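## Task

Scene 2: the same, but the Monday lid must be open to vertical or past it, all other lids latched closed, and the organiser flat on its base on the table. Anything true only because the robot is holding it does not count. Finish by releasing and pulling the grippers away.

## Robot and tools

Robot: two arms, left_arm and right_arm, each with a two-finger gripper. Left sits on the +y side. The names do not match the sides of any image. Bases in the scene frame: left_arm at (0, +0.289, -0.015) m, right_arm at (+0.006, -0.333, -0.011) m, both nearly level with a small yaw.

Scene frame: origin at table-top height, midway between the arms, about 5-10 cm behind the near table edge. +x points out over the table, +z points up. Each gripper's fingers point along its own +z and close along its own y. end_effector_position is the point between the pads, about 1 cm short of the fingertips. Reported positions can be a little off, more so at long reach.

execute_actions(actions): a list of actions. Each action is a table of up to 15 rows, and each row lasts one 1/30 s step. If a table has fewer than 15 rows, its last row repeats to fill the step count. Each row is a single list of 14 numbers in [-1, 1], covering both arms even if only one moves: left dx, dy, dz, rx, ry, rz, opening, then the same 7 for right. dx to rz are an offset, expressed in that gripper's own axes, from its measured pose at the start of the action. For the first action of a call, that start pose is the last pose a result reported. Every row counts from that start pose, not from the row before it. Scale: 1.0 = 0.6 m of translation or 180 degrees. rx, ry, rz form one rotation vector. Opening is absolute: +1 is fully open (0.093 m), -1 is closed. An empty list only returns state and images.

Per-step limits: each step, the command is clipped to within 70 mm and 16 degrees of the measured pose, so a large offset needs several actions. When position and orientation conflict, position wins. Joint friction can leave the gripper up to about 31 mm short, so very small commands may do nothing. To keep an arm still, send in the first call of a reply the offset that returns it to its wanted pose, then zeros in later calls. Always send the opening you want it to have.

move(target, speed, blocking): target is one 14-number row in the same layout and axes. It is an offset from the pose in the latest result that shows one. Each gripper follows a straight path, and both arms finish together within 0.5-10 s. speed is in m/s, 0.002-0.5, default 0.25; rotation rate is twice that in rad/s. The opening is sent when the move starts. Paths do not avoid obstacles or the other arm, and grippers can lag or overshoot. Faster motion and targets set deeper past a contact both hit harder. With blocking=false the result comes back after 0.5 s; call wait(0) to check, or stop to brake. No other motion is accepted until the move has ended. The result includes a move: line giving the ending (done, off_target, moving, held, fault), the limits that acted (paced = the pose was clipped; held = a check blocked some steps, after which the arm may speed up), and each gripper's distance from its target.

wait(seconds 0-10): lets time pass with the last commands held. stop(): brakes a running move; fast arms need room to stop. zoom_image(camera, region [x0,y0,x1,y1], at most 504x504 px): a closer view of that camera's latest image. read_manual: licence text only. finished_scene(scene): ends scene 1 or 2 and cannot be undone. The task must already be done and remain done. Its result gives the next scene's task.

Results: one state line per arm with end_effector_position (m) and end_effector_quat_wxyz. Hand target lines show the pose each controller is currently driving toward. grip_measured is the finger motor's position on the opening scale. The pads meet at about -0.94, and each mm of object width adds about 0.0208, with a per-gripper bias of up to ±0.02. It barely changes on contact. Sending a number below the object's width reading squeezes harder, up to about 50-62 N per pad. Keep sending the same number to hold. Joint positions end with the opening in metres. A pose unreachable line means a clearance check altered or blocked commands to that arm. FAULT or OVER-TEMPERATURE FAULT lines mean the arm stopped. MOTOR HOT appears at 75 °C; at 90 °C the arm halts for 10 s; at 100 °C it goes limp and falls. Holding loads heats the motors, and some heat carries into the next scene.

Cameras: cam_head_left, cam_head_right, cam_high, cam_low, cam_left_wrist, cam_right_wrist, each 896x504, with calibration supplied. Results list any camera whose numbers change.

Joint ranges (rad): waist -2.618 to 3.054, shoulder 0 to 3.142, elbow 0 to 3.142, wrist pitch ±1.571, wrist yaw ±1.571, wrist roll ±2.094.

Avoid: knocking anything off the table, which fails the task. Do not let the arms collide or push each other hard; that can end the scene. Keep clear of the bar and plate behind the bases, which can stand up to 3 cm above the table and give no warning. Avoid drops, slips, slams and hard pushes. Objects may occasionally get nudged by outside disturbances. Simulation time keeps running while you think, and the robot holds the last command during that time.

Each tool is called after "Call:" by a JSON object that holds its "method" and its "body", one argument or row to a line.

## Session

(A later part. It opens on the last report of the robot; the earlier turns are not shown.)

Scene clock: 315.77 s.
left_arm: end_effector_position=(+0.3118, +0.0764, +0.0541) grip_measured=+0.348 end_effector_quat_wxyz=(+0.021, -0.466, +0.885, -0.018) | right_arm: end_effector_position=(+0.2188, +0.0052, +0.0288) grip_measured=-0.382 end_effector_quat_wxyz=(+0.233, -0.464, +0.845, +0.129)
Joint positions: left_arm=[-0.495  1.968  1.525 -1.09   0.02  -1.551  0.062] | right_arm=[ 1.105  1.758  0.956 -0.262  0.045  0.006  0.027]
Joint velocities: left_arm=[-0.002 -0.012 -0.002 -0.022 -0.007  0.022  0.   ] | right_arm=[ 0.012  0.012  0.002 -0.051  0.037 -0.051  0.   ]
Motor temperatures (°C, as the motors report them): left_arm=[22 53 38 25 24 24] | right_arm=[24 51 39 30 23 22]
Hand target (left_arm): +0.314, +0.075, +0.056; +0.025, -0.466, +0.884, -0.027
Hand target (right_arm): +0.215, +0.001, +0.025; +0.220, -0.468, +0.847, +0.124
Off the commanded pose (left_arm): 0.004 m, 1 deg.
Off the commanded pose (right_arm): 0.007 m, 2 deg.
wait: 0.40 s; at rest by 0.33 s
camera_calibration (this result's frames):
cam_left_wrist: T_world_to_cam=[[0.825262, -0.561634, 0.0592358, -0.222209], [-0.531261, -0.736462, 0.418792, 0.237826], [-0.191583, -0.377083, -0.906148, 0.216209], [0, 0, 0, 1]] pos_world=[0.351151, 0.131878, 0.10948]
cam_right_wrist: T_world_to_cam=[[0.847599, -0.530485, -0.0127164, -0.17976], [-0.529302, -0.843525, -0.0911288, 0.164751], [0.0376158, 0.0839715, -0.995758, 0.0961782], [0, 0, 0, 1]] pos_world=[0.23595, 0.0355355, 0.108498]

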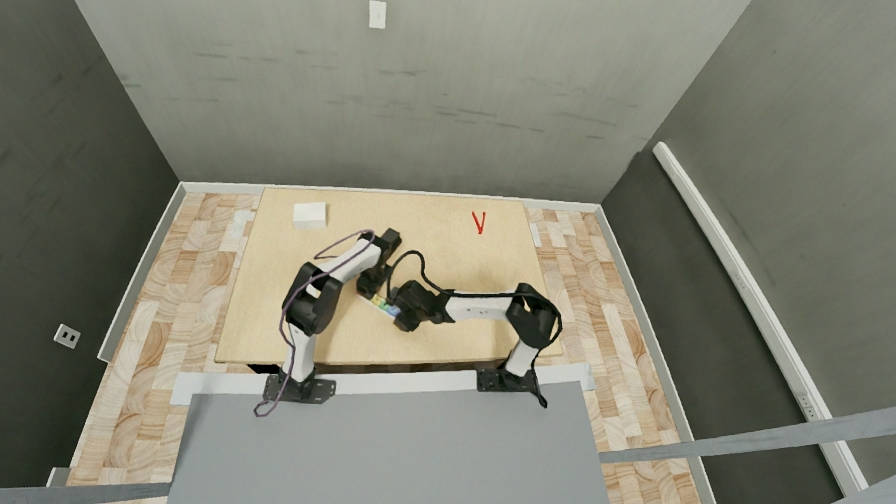

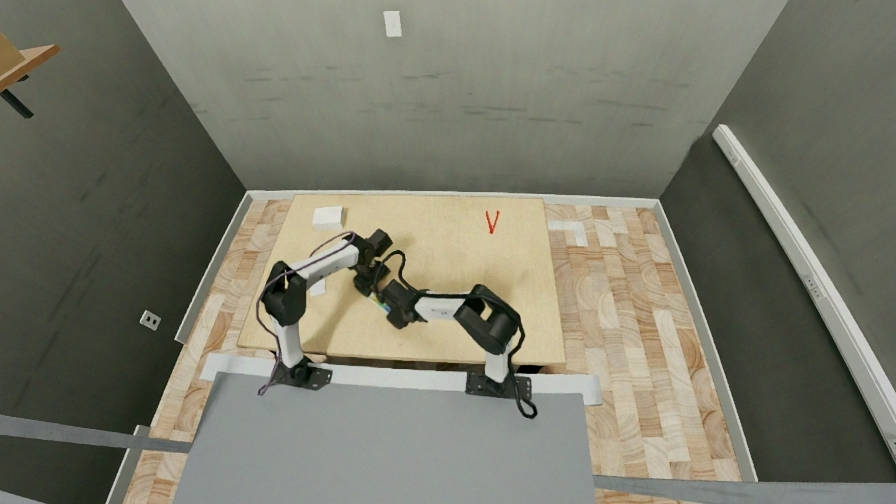

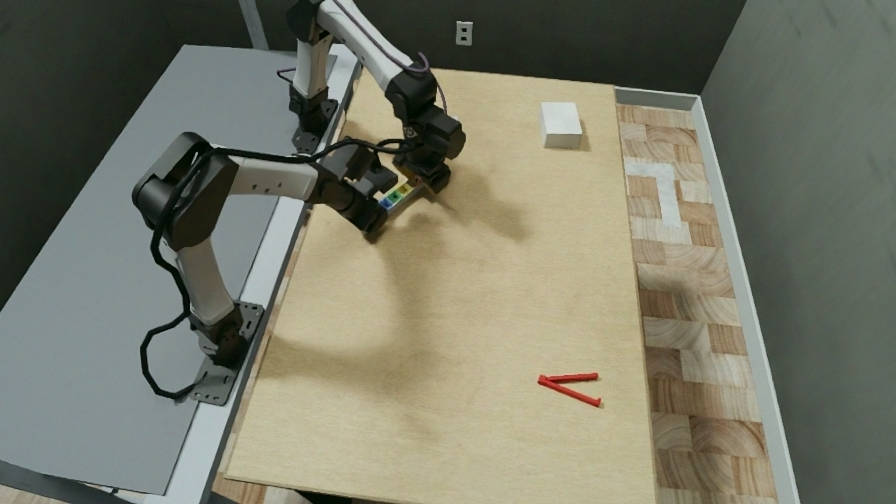

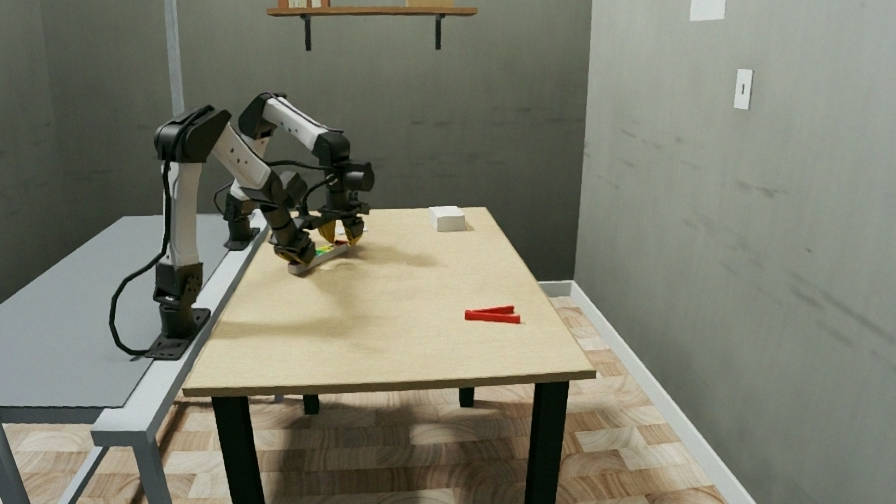

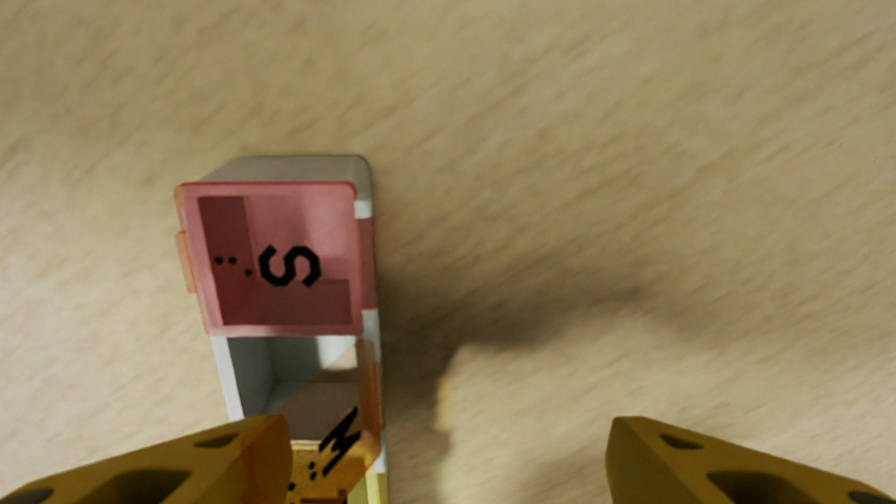

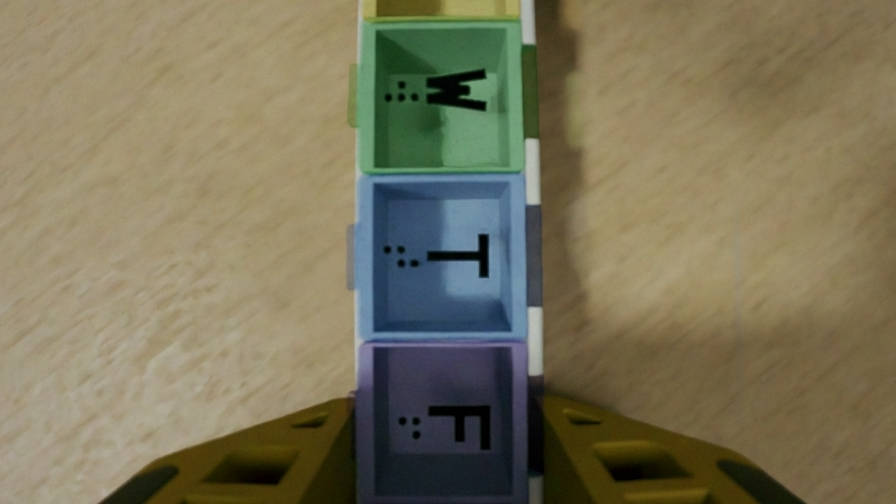

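Call:
{"method": "execute_actions", "body": {
  "actions": [
    [[0,0.004,0,-0.0032,0,0,0.31,0.0121,0,0,0,0.0095,0,-0.40],[0,0.0065,0,-0.0051,0,0,0.27,0.0121,0,0,0,0.0095,0,-0.40],[0,0.008,0,-0.0063,0,0,0.23,0.0121,0,0,0,0.0095,0,-0.40],[0,0.0095,0,-0.0075,0,0,0.19,0.0121,0,0,0,0.0095,0,-0.40],[0,0.011,0,-0.0087,0,0,0.15,0.0121,0,0,0,0.0095,0,-0.40],[0,0.0125,0,-0.0098,0,0,0.11,0.0121,0,0,0,0.0095,0,-0.40],[0,0.014,0,-0.0110,0,0,0.07,0.0121,0,0,0,0.0095,0,-0.40],[0,0.0155,0,-0.0122,0,0,0.03,0.0121,0,0,0,0.0095,0,-0.40],[0,0.017,0,-0.0134,0,0,-0.01,0.0121,0,0,0,0.0095,0,-0.40],[0,0.0185,0,-0.0146,0,0,-0.05,0.0121,0,0,0,0.0095,0,-0.40],[0,0.0202,0,-0.0159,0,0,-0.09,0.0121,0,0,0,0.0095,0,-0.40],[0,0.0202,0,-0.0159,0,0,-0.13,0.0121,0,0,0,0.0095,0,-0.40],[0,0.0202,0,-0.0159,0,0,-0.17,0.0121,0,0,0,0.0095,0,-0.40],[0,0.0202,0,-0.0159,0,0,-0.21,0.0121,0,0,0,0.0095,0,-0.40],[0,0.0202,0,-0.0159,0,0,-0.25,0.0121,0,0,0,0.0095,0,-0.40]],
    [[0,0,0,0,0,0,-0.29,0.0121,0,0,0,0.0095,0,-0.40],[0,0,0,0,0,0,-0.33,0.0121,0,0,0,0.0095,0,-0.40],[0,0,0,0,0,0,-0.37,0.0121,0,0,0,0.0095,0,-0.40],[0,0,0,0,0,0,-0.40,0.0121,0,0,0,0.0095,0,-0.40],[0,0,0,0,0,0,-0.43,0.0121,0,0,0,0.0095,0,-0.40],[0,0,0,0,0,0,-0.46,0.0121,0,0,0,0.0095,0,-0.40],[0,0,0,0,0,0,-0.49,0.0121,0,0,0,0.0095,0,-0.40],[0,0,0,0,0,0,-0.52,0.0121,0,0,0,0.0095,0,-0.40],[0,0,0,0,0,0,-0.55,0.0121,0,0,0,0.0095,0,-0.40],[0,0,0,0,0,0,-0.58,0.0121,0,0,0,0.0095,0,-0.40],[0,0,0,0,0,0,-0.61,0.0121,0,0,0,0.0095,0,-0.40],[0,0,0,0,0,0,-0.64,0.0121,0,0,0,0.0095,0,-0.40],[0,0,0,0,0,0,-0.66,0.0121,0,0,0,0.0095,0,-0.40],[0,0,0,0,0,0,-0.68,0.0121,0,0,0,0.0095,0,-0.40],[0,0,0,0,0,0,-0.70,0.0121,0,0,0,0.0095,0,-0.40]]
  ]
}}

Scene clock: 329.87 s.
left_arm: end_effector_position=(+0.3052, +0.0808, +0.0538) grip_measured=-0.688 end_effector_quat_wxyz=(+0.013, -0.466, +0.885, -0.004) | right_arm: end_effector_position=(+0.2188, +0.0052, +0.0288) grip_measured=-0.382 end_effector_quat_wxyz=(+0.233, -0.464, +0.845, +0.129)
Joint positions: left_arm=[-0.495  1.968  1.525 -1.123  0.02  -1.551  0.012] | right_arm=[ 1.105  1.758  0.956 -0.262  0.045  0.006  0.027]
Joint velocities: left_arm=[ 0.007 -0.017  0.012  0.051  0.022 -0.022 -0.022] | right_arm=[-0.017 -0.002  0.007  0.037 -0.007  0.051  0.   ]
Motor temperatures (°C, as the motors report them): left_arm=[22 55 38 25 24 24] | right_arm=[24 51 39 30 23 22]
Hand target (left_arm): +0.305, +0.081, +0.054; +0.013, -0.466, +0.885, -0.004
Hand target (right_arm): +0.215, +0.000, +0.025; +0.220, -0.465, +0.848, +0.123
Off the commanded pose (left_arm): 0.000 m, 0 deg.
Off the commanded pose (right_arm): 0.007 m, 2 deg.
camera_calibration (this result's frames):
cam_left_wrist: T_world_to_cam=[[0.827158, -0.561344, 0.0264899, -0.213102], [-0.518817, -0.74468, 0.419858, 0.234445], [-0.215958, -0.361032, -0.907203, 0.222529], [0, 0, 0, 1]] pos_world=[0.34596, 0.135304, 0.109091]
cam_right_wrist: T_world_to_cam=[[0.847599, -0.530485, -0.0127164, -0.17976], [-0.529302, -0.843525, -0.0911288, 0.164751], [0.0376158, 0.0839715, -0.995758, 0.0961782], [0, 0, 0, 1]] pos_world=[0.23595, 0.0355355, 0.108498]

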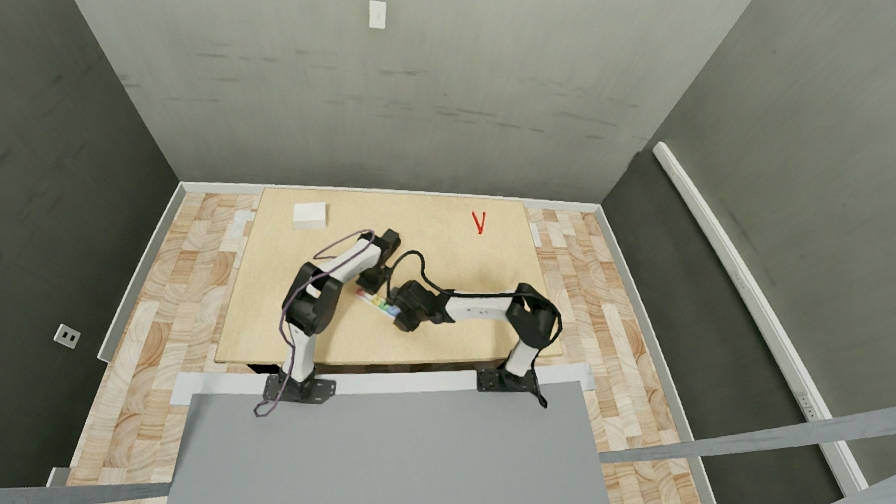

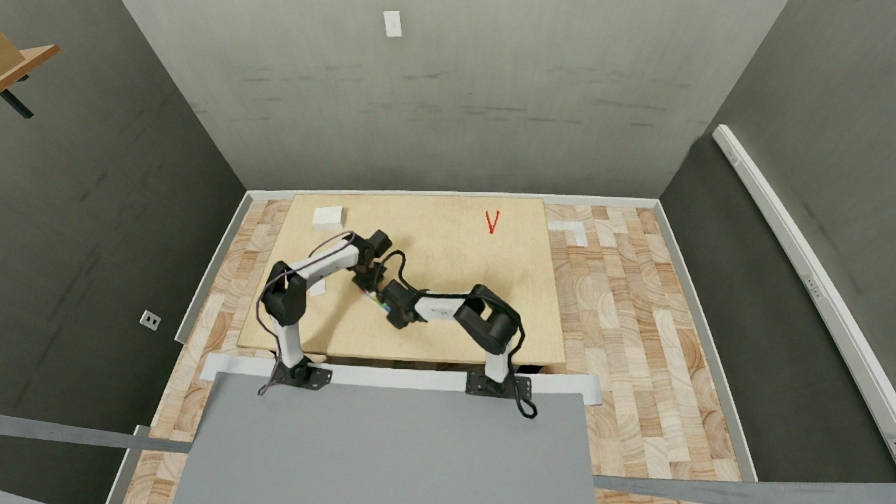

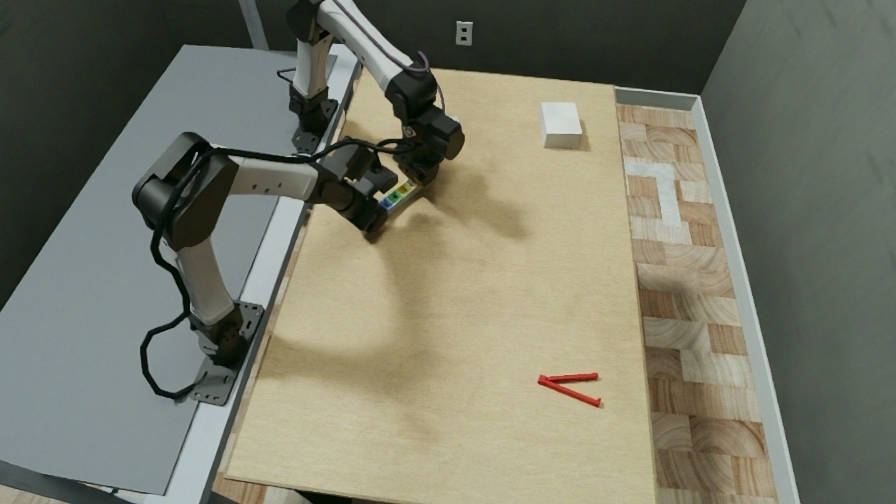

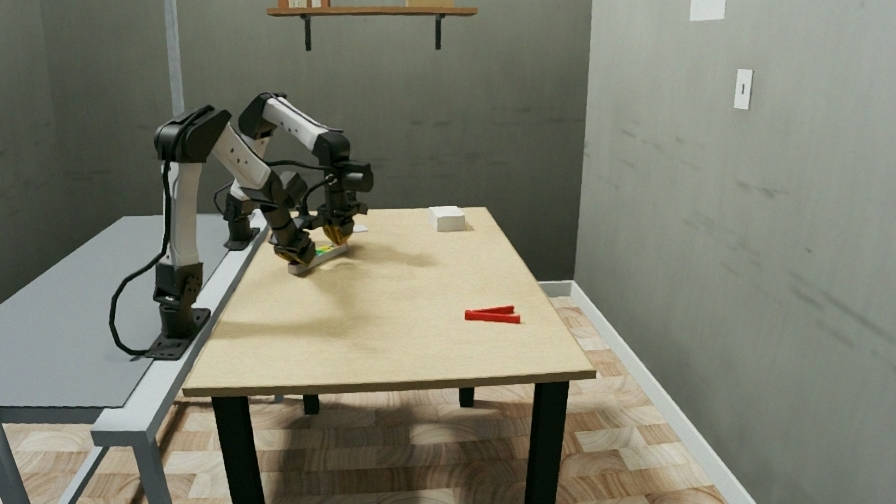

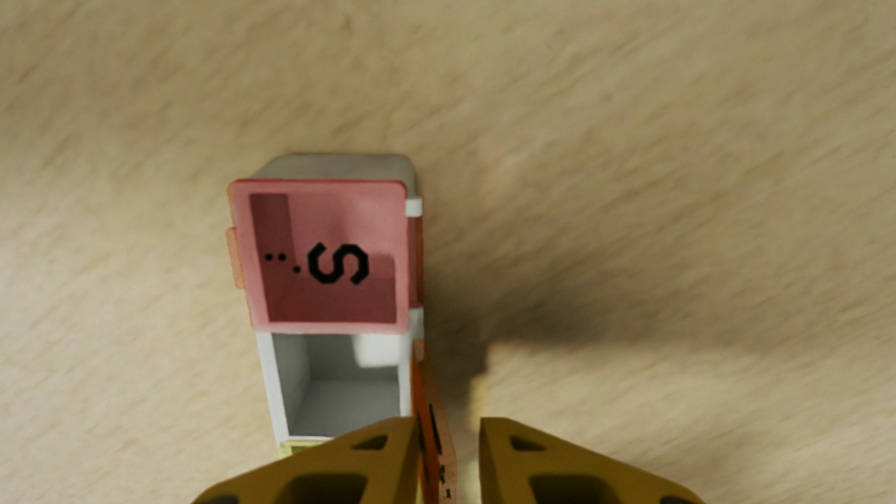

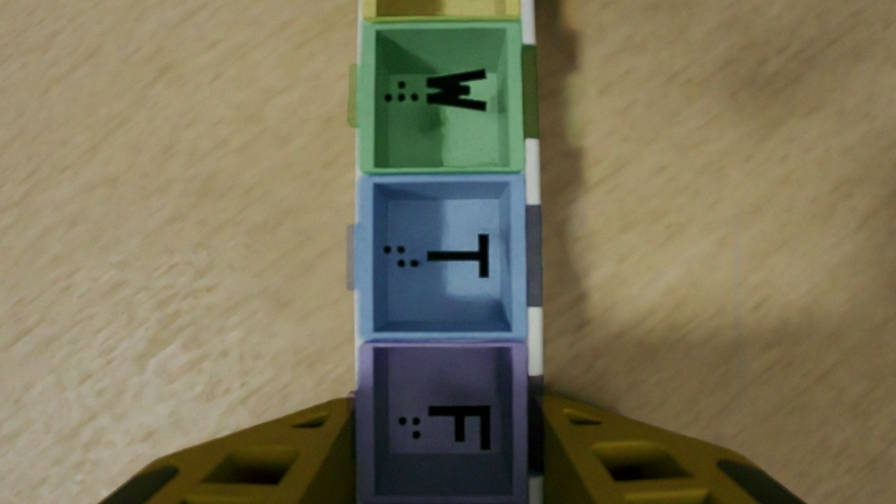

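Call:
{"method": "execute_actions", "body": {
  "actions": []
}}

Scene clock: 338.33 s.
left_arm: end_effector_position=(+0.3052, +0.0808, +0.0538) grip_measured=-0.698 end_effector_quat_wxyz=(+0.013, -0.466, +0.885, -0.004) | right_arm: end_effector_position=(+0.2188, +0.0052, +0.0288) grip_measured=-0.382 end_effector_quat_wxyz=(+0.233, -0.464, +0.845, +0.129)
Joint positions: left_arm=[-0.495  1.968  1.525 -1.123  0.02  -1.551  0.012] | right_arm=[ 1.105  1.758  0.956 -0.262  0.045  0.006  0.027]
Joint velocities: left_arm=[-0.017 -0.027  0.002 -0.007  0.022  0.022  0.   ] | right_arm=[-0.012 -0.007  0.007 -0.168 -0.051 -0.081 -0.001]
Motor temperatures (°C, as the motors report them): left_arm=[22 56 38 25 24 24] | right_arm=[24 51 39 30 23 22]
Hand target (left_arm): +0.305, +0.081, +0.054; +0.013, -0.466, +0.885, -0.004
Hand target (right_arm): +0.215, +0.000, +0.025; +0.220, -0.465, +0.848, +0.123
Off the commanded pose (left_arm): 0.000 m, 0 deg.
Off the commanded pose (right_arm): 0.007 m, 2 deg.
camera_calibration (this result's frames):
cam_left_wrist: T_world_to_cam=[[0.827158, -0.561344, 0.0264899, -0.213102], [-0.518817, -0.74468, 0.419858, 0.234445], [-0.215958, -0.361032, -0.907203, 0.222529], [0, 0, 0, 1]] pos_world=[0.34596, 0.135304, 0.109091]
cam_right_wrist: T_world_to_cam=[[0.847599, -0.530485, -0.0127164, -0.17976], [-0.529302, -0.843525, -0.0911288, 0.164751], [0.0376158, 0.0839715, -0.995758, 0.0961782], [0, 0, 0, 1]] pos_world=[0.23595, 0.0355355, 0.108498]

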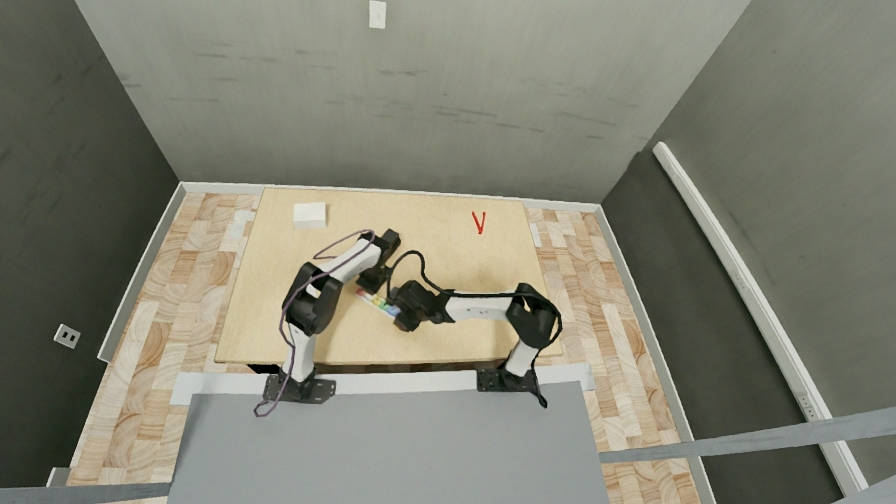

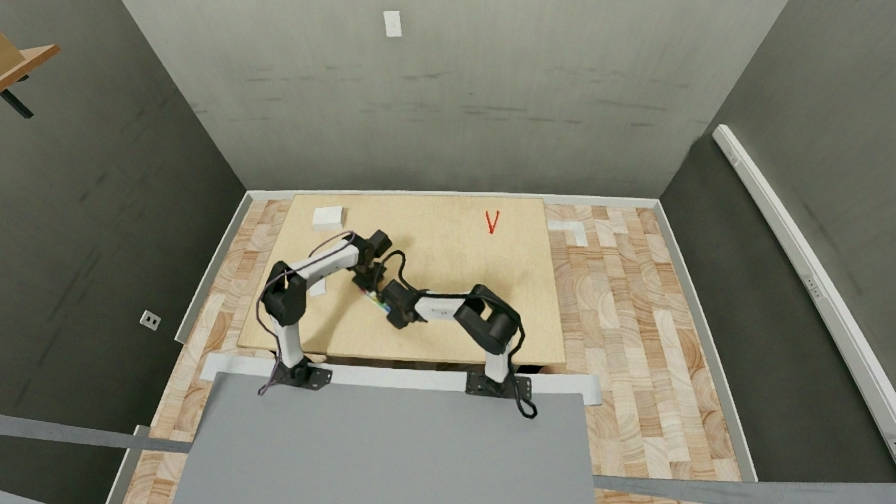

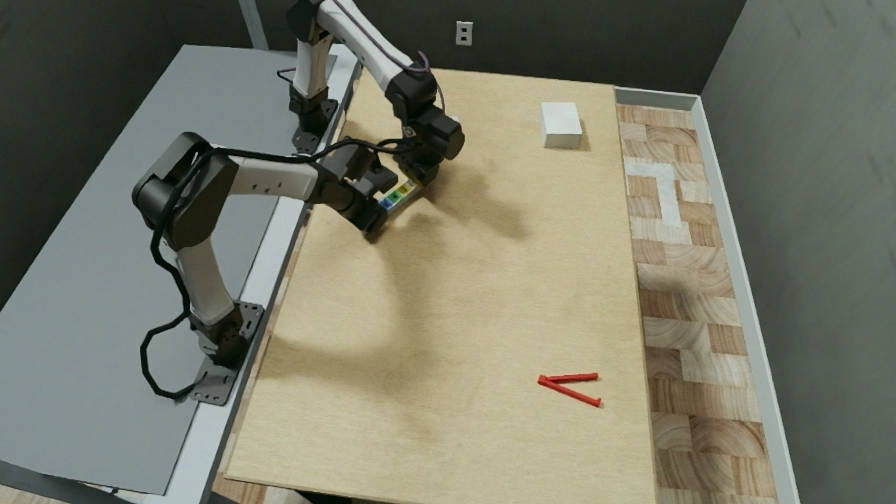

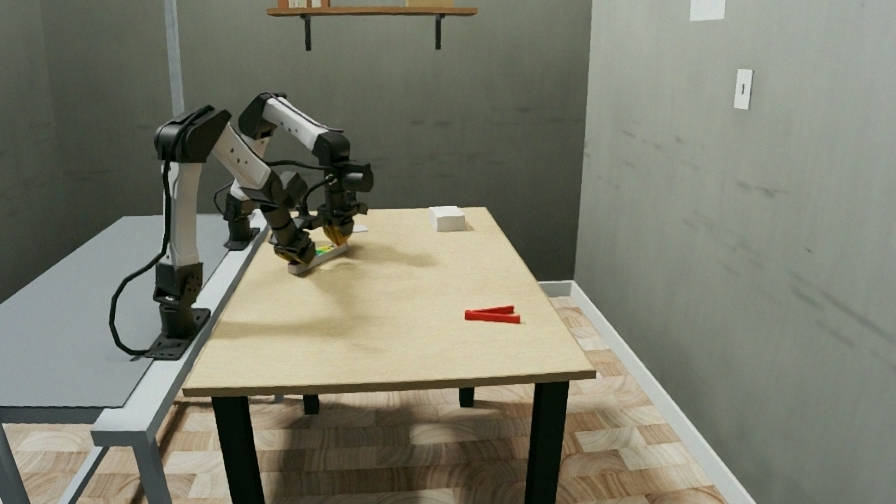

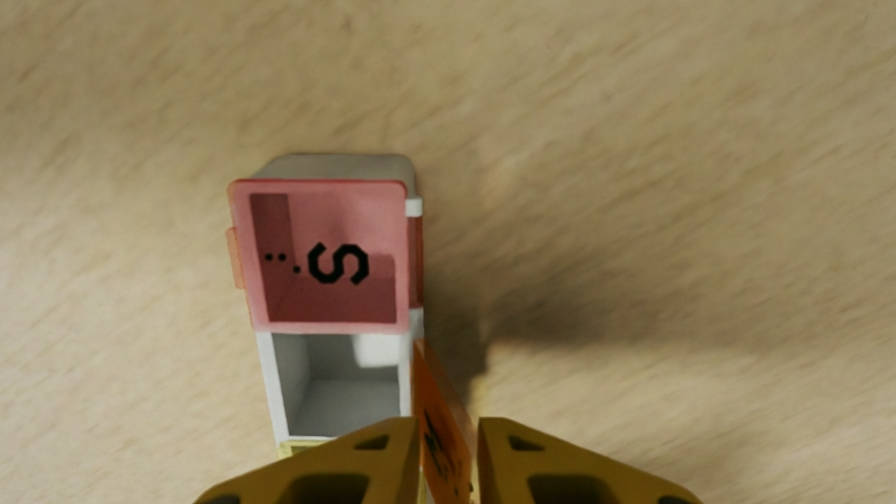

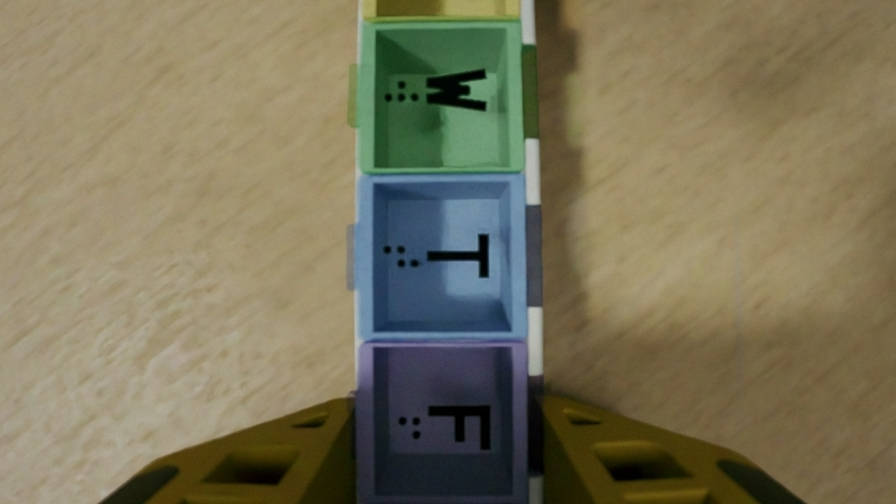

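Call:
{"method": "execute_actions", "body": {
  "actions": [
    [[0,0,0,0,0,0,-0.67,0,0,0,0,0,0,-0.40],[0,0,0,0,0,0,-0.64,0,0,0,0,0,0,-0.40],[0,0,0,0,0,0,-0.61,0,0,0,0,0,0,-0.40],[0,0,0,0,0,0,-0.58,0,0,0,0,0,0,-0.40],[0,0,0,0,0,0,-0.54,0,0,0,0,0,0,-0.40],[0,0,0,0,0,0,-0.50,0,0,0,0,0,0,-0.40],[0,0,0,0,0,0,-0.46,0,0,0,0,0,0,-0.40],[0,0,0,0,0,0,-0.42,0,0,0,0,0,0,-0.40],[0,0,0,0,0,0,-0.38,0,0,0,0,0,0,-0.40],[0,0,0,0,0,0,-0.34,0,0,0,0,0,0,-0.40],[0,0,0,0,0,0,-0.30,0,0,0,0,0,0,-0.40],[0,0,0,0,0,0,-0.26,0,0,0,0,0,0,-0.40],[0,0,0,0,0,0,-0.22,0,0,0,0,0,0,-0.40],[0,0,0,0,0,0,-0.18,0,0,0,0,0,0,-0.40],[0,0,0,0,0,0,-0.14,0,0,0,0,0,0,-0.40]]
  ]
}}

Scene clock: 343.83 s.
left_arm: end_effector_position=(+0.3052, +0.0808, +0.0538) grip_measured=-0.163 end_effector_quat_wxyz=(+0.013, -0.466, +0.885, -0.004) | right_arm: end_effector_position=(+0.2188, +0.0052, +0.0288) grip_measured=-0.382 end_effector_quat_wxyz=(+0.233, -0.464, +0.845, +0.129)
Joint positions: left_arm=[-0.495  1.968  1.525 -1.123  0.02  -1.551  0.037] | right_arm=[ 1.105  1.758  0.956 -0.262  0.045  0.006  0.027]
Joint velocities: left_arm=[ 0.017 -0.002  0.002  0.11  -0.022 -0.007  0.042] | right_arm=[-0.012 -0.002 -0.007 -0.037 -0.022  0.007 -0.   ]
Motor temperatures (°C, as the motors report them): left_arm=[22 56 38 25 24 24] | right_arm=[24 51 39 30 23 22]
Hand target (left_arm): +0.305, +0.081, +0.054; +0.013, -0.466, +0.885, -0.004
Hand target (right_arm): +0.219, +0.005, +0.029; +0.233, -0.464, +0.845, +0.129
Off the commanded pose (left_arm): 0.000 m, 0 deg.
Off the commanded pose (right_arm): 0.000 m, 0 deg.
camera_calibration (this result's frames):
cam_left_wrist: T_world_to_cam=[[0.827158, -0.561344, 0.0264899, -0.213102], [-0.518817, -0.74468, 0.419858, 0.234445], [-0.215958, -0.361032, -0.907203, 0.222529], [0, 0, 0, 1]] pos_world=[0.34596, 0.135304, 0.109091]
cam_right_wrist: T_world_to_cam=[[0.847599, -0.530485, -0.0127164, -0.17976], [-0.529302, -0.843525, -0.0911288, 0.164751], [0.0376158, 0.0839715, -0.995758, 0.0961782], [0, 0, 0, 1]] pos_world=[0.23595, 0.0355355, 0.108498]

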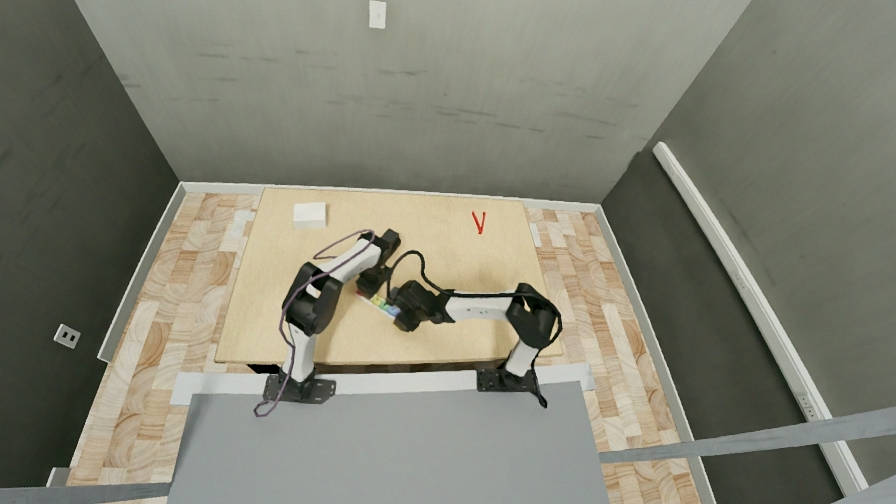

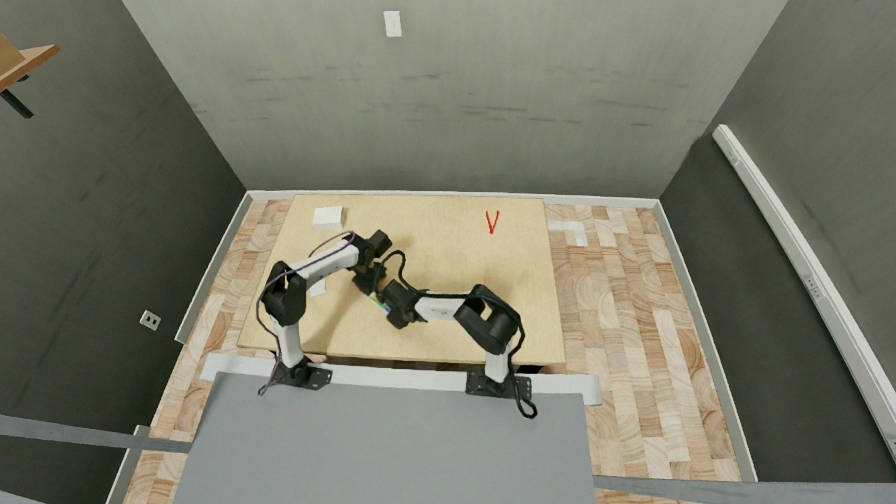

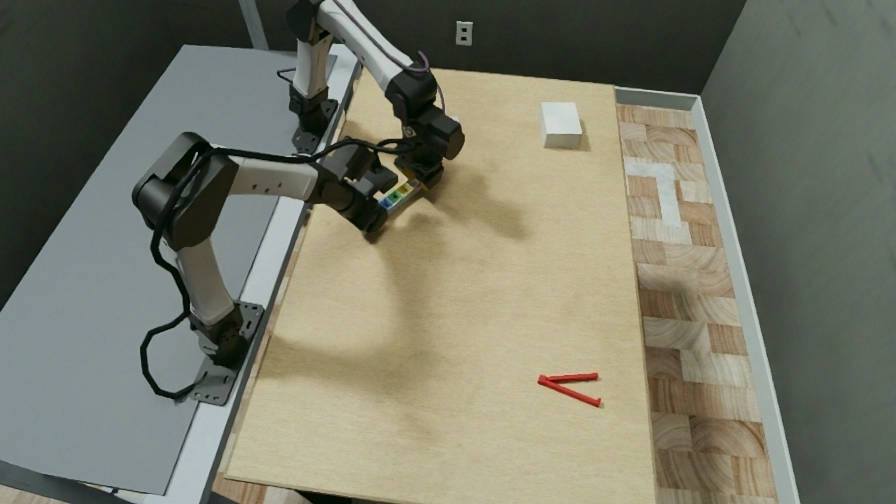

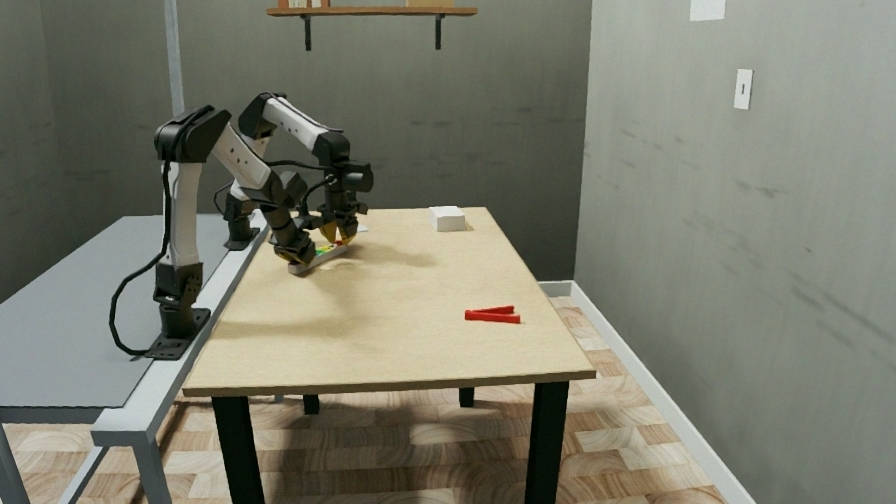

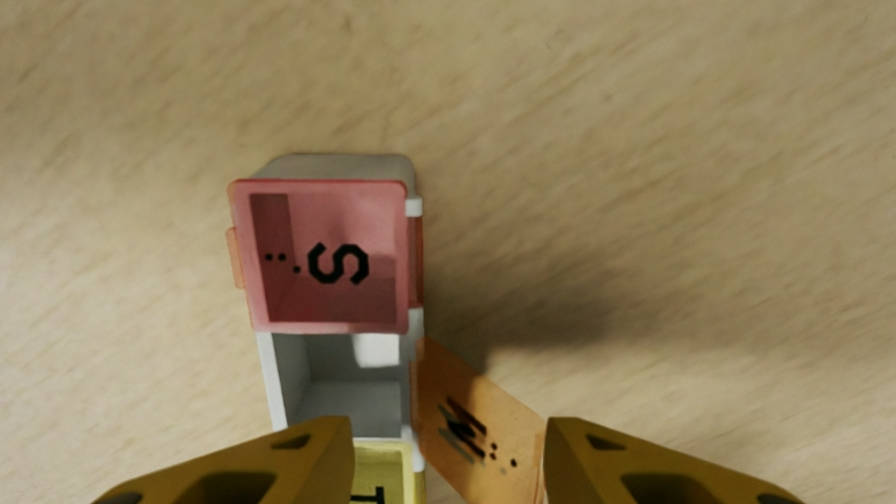

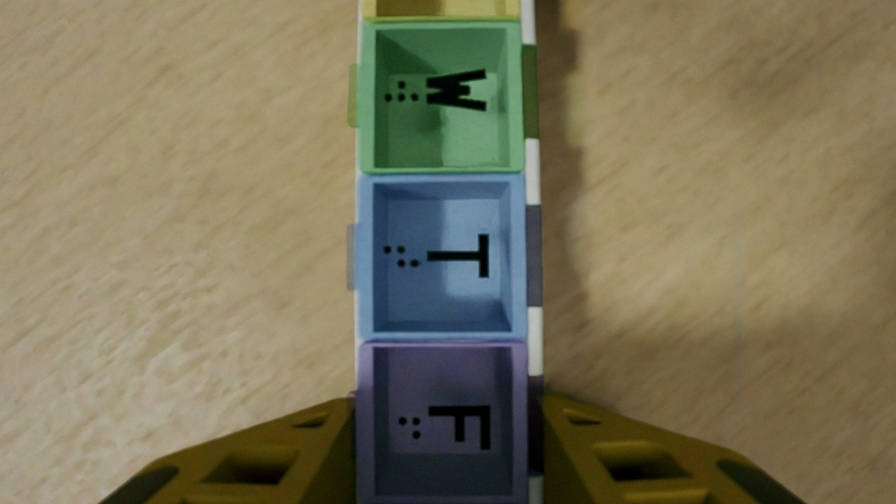

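Call:
{"method": "execute_actions", "body": {
  "actions": [
    [[0,0,0,0,0,0,-0.09,0,0,0,0,0,0,-0.36],[0,0,0,0,0,0,-0.04,0,0,0,0,0,0,-0.32],[0,0,0,0,0,0,0.01,0,0,0,0,0,0,-0.28],[0,0,0,0,0,0,0.06,0,0,0,0,0,0,-0.24],[0,0,0,0,0,0,0.11,0,0,0,0,0,0,-0.20],[0,0,0,0,0,0,0.16,0,0,0,0,0,0,-0.16],[0,0,0,0,0,0,0.21,0,0,0,0,0,0,-0.12],[0,0,0,0,0,0,0.26,0,0,0,0,0,0,-0.06],[0,0,0,0,0,0,0.31,0,0,0,0,0,0,0.0],[0,0,0,0,0,0,0.36,0,0,0,0,0,0,0.08],[0,0,0,0,0,0,0.41,0,0,0,0,0,0,0.16],[0,0,0,0,0,0,0.46,0,0,0,0,0,0,0.26],[0,0,0,0,0,0,0.51,0,0,0,0,0,0,0.36],[0,0,0,0,0,0,0.56,0,0,0,0,0,0,0.46],[0,0,0,0,0,0,0.60,0,0,0,0,0,0,0.55]]
  ]
}}

Scene clock: 348.20 s.
left_arm: end_effector_position=(+0.3052, +0.0808, +0.0538) grip_measured=+0.576 end_effector_quat_wxyz=(+0.013, -0.466, +0.885, -0.004) | right_arm: end_effector_position=(+0.2186, +0.0049, +0.0286) grip_measured=+0.498 end_effector_quat_wxyz=(+0.232, -0.464, +0.845, +0.129)
Joint positions: left_arm=[-0.495  1.968  1.525 -1.123  0.02  -1.551  0.073] | right_arm=[ 1.105  1.758  0.956 -0.264  0.045  0.006  0.069]
Joint velocities: left_arm=[ 0.012 -0.007 -0.002  0.051 -0.037  0.051  0.046] | right_arm=[ 0.002 -0.002  0.007  0.066  0.022  0.051  0.104]
Motor temperatures (°C, as the motors report them): left_arm=[22 56 38 25 24 24] | right_arm=[24 51 39 30 23 22]
Hand target (left_arm): +0.305, +0.081, +0.054; +0.013, -0.466, +0.885, -0.004
Hand target (right_arm): +0.219, +0.005, +0.029; +0.233, -0.464, +0.845, +0.129
Off the commanded pose (left_arm): 0.000 m, 0 deg.
Off the commanded pose (right_arm): 0.000 m, 0 deg.
camera_calibration (this result's frames):
cam_left_wrist: T_world_to_cam=[[0.827158, -0.561344, 0.0264899, -0.213102], [-0.518817, -0.74468, 0.419858, 0.234445], [-0.215958, -0.361032, -0.907203, 0.222529], [0, 0, 0, 1]] pos_world=[0.34596, 0.135304, 0.109091]
cam_right_wrist: T_world_to_cam=[[0.84762, -0.530452, -0.0126844, -0.179768], [-0.529324, -0.843674, -0.0896106, 0.16438], [0.0368326, 0.0826698, -0.995896, 0.0961999], [0, 0, 0, 1]] pos_world=[0.235842, 0.0353721, 0.108255]

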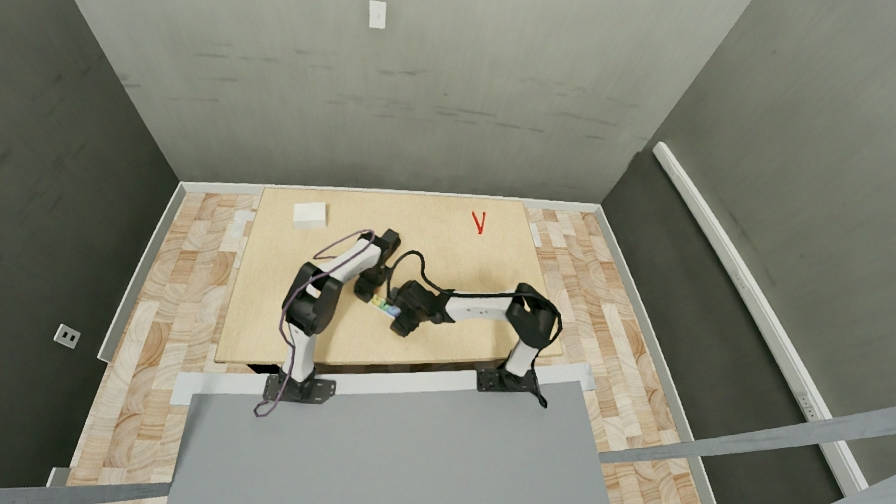

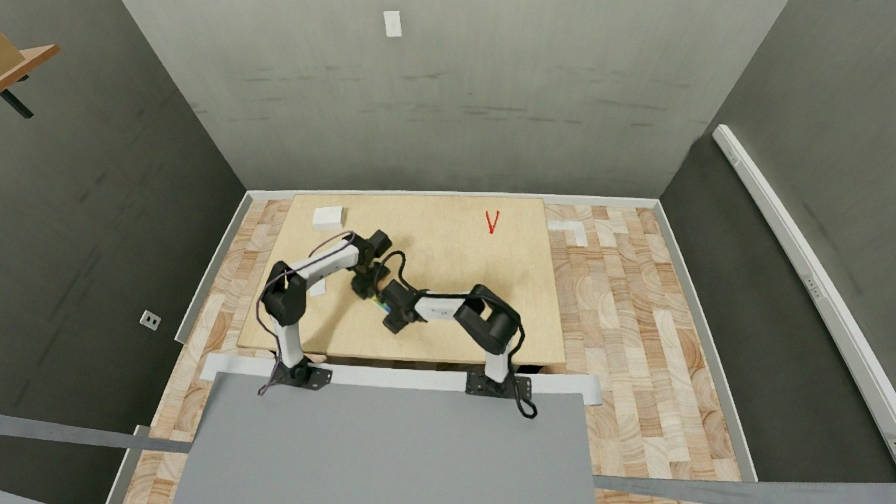

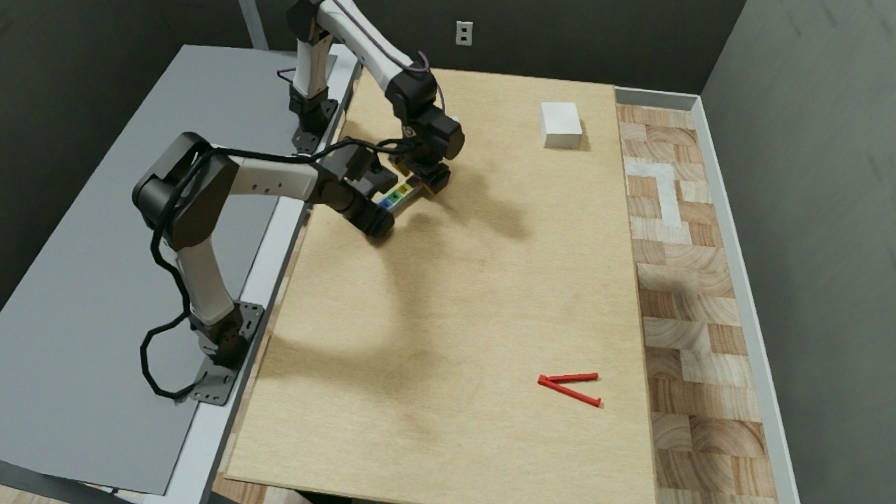

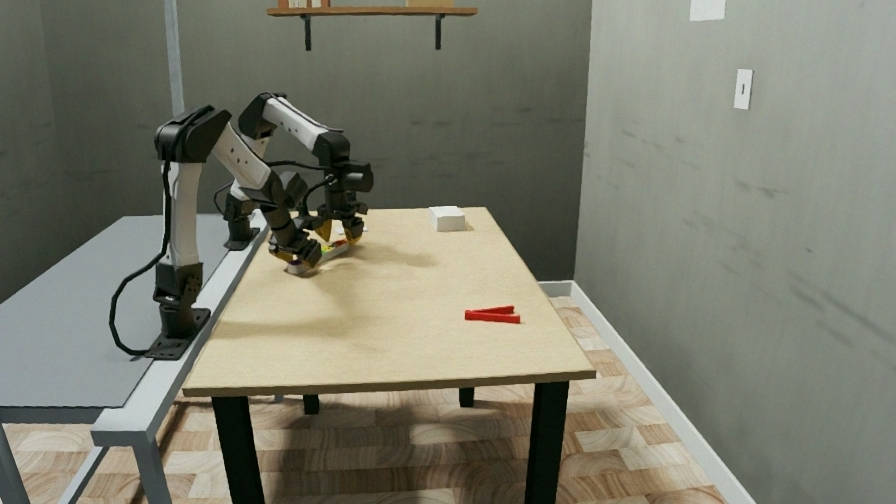

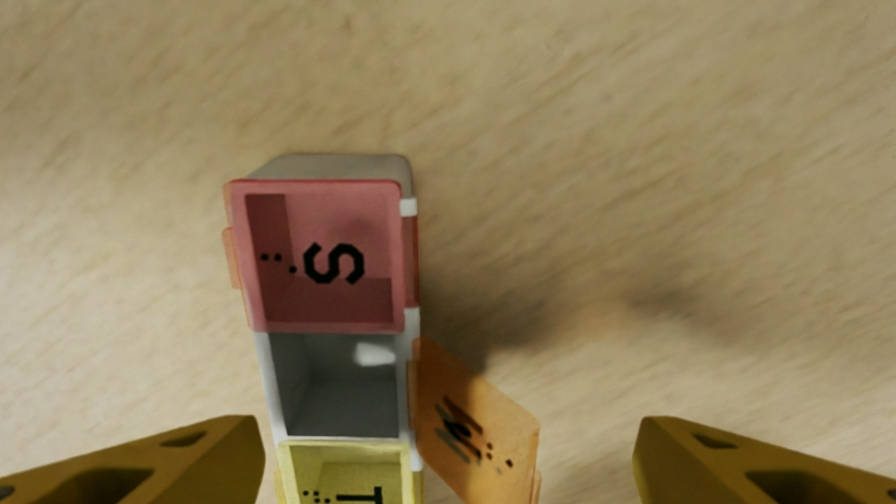

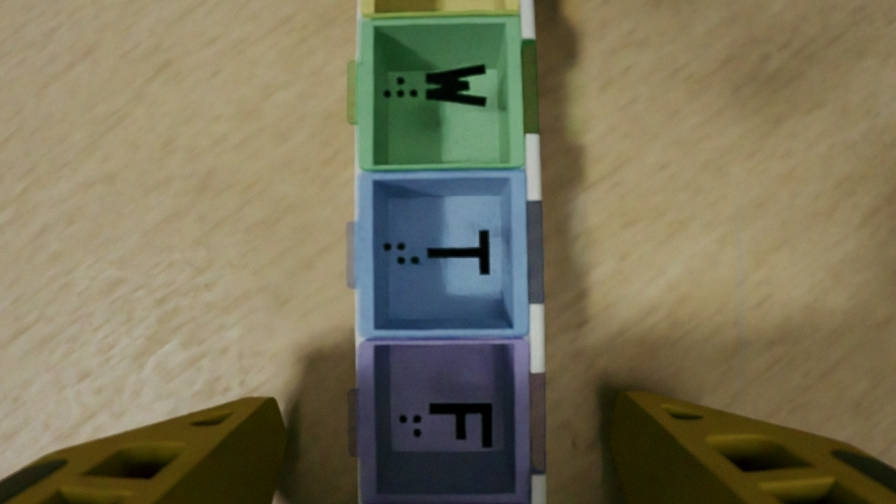

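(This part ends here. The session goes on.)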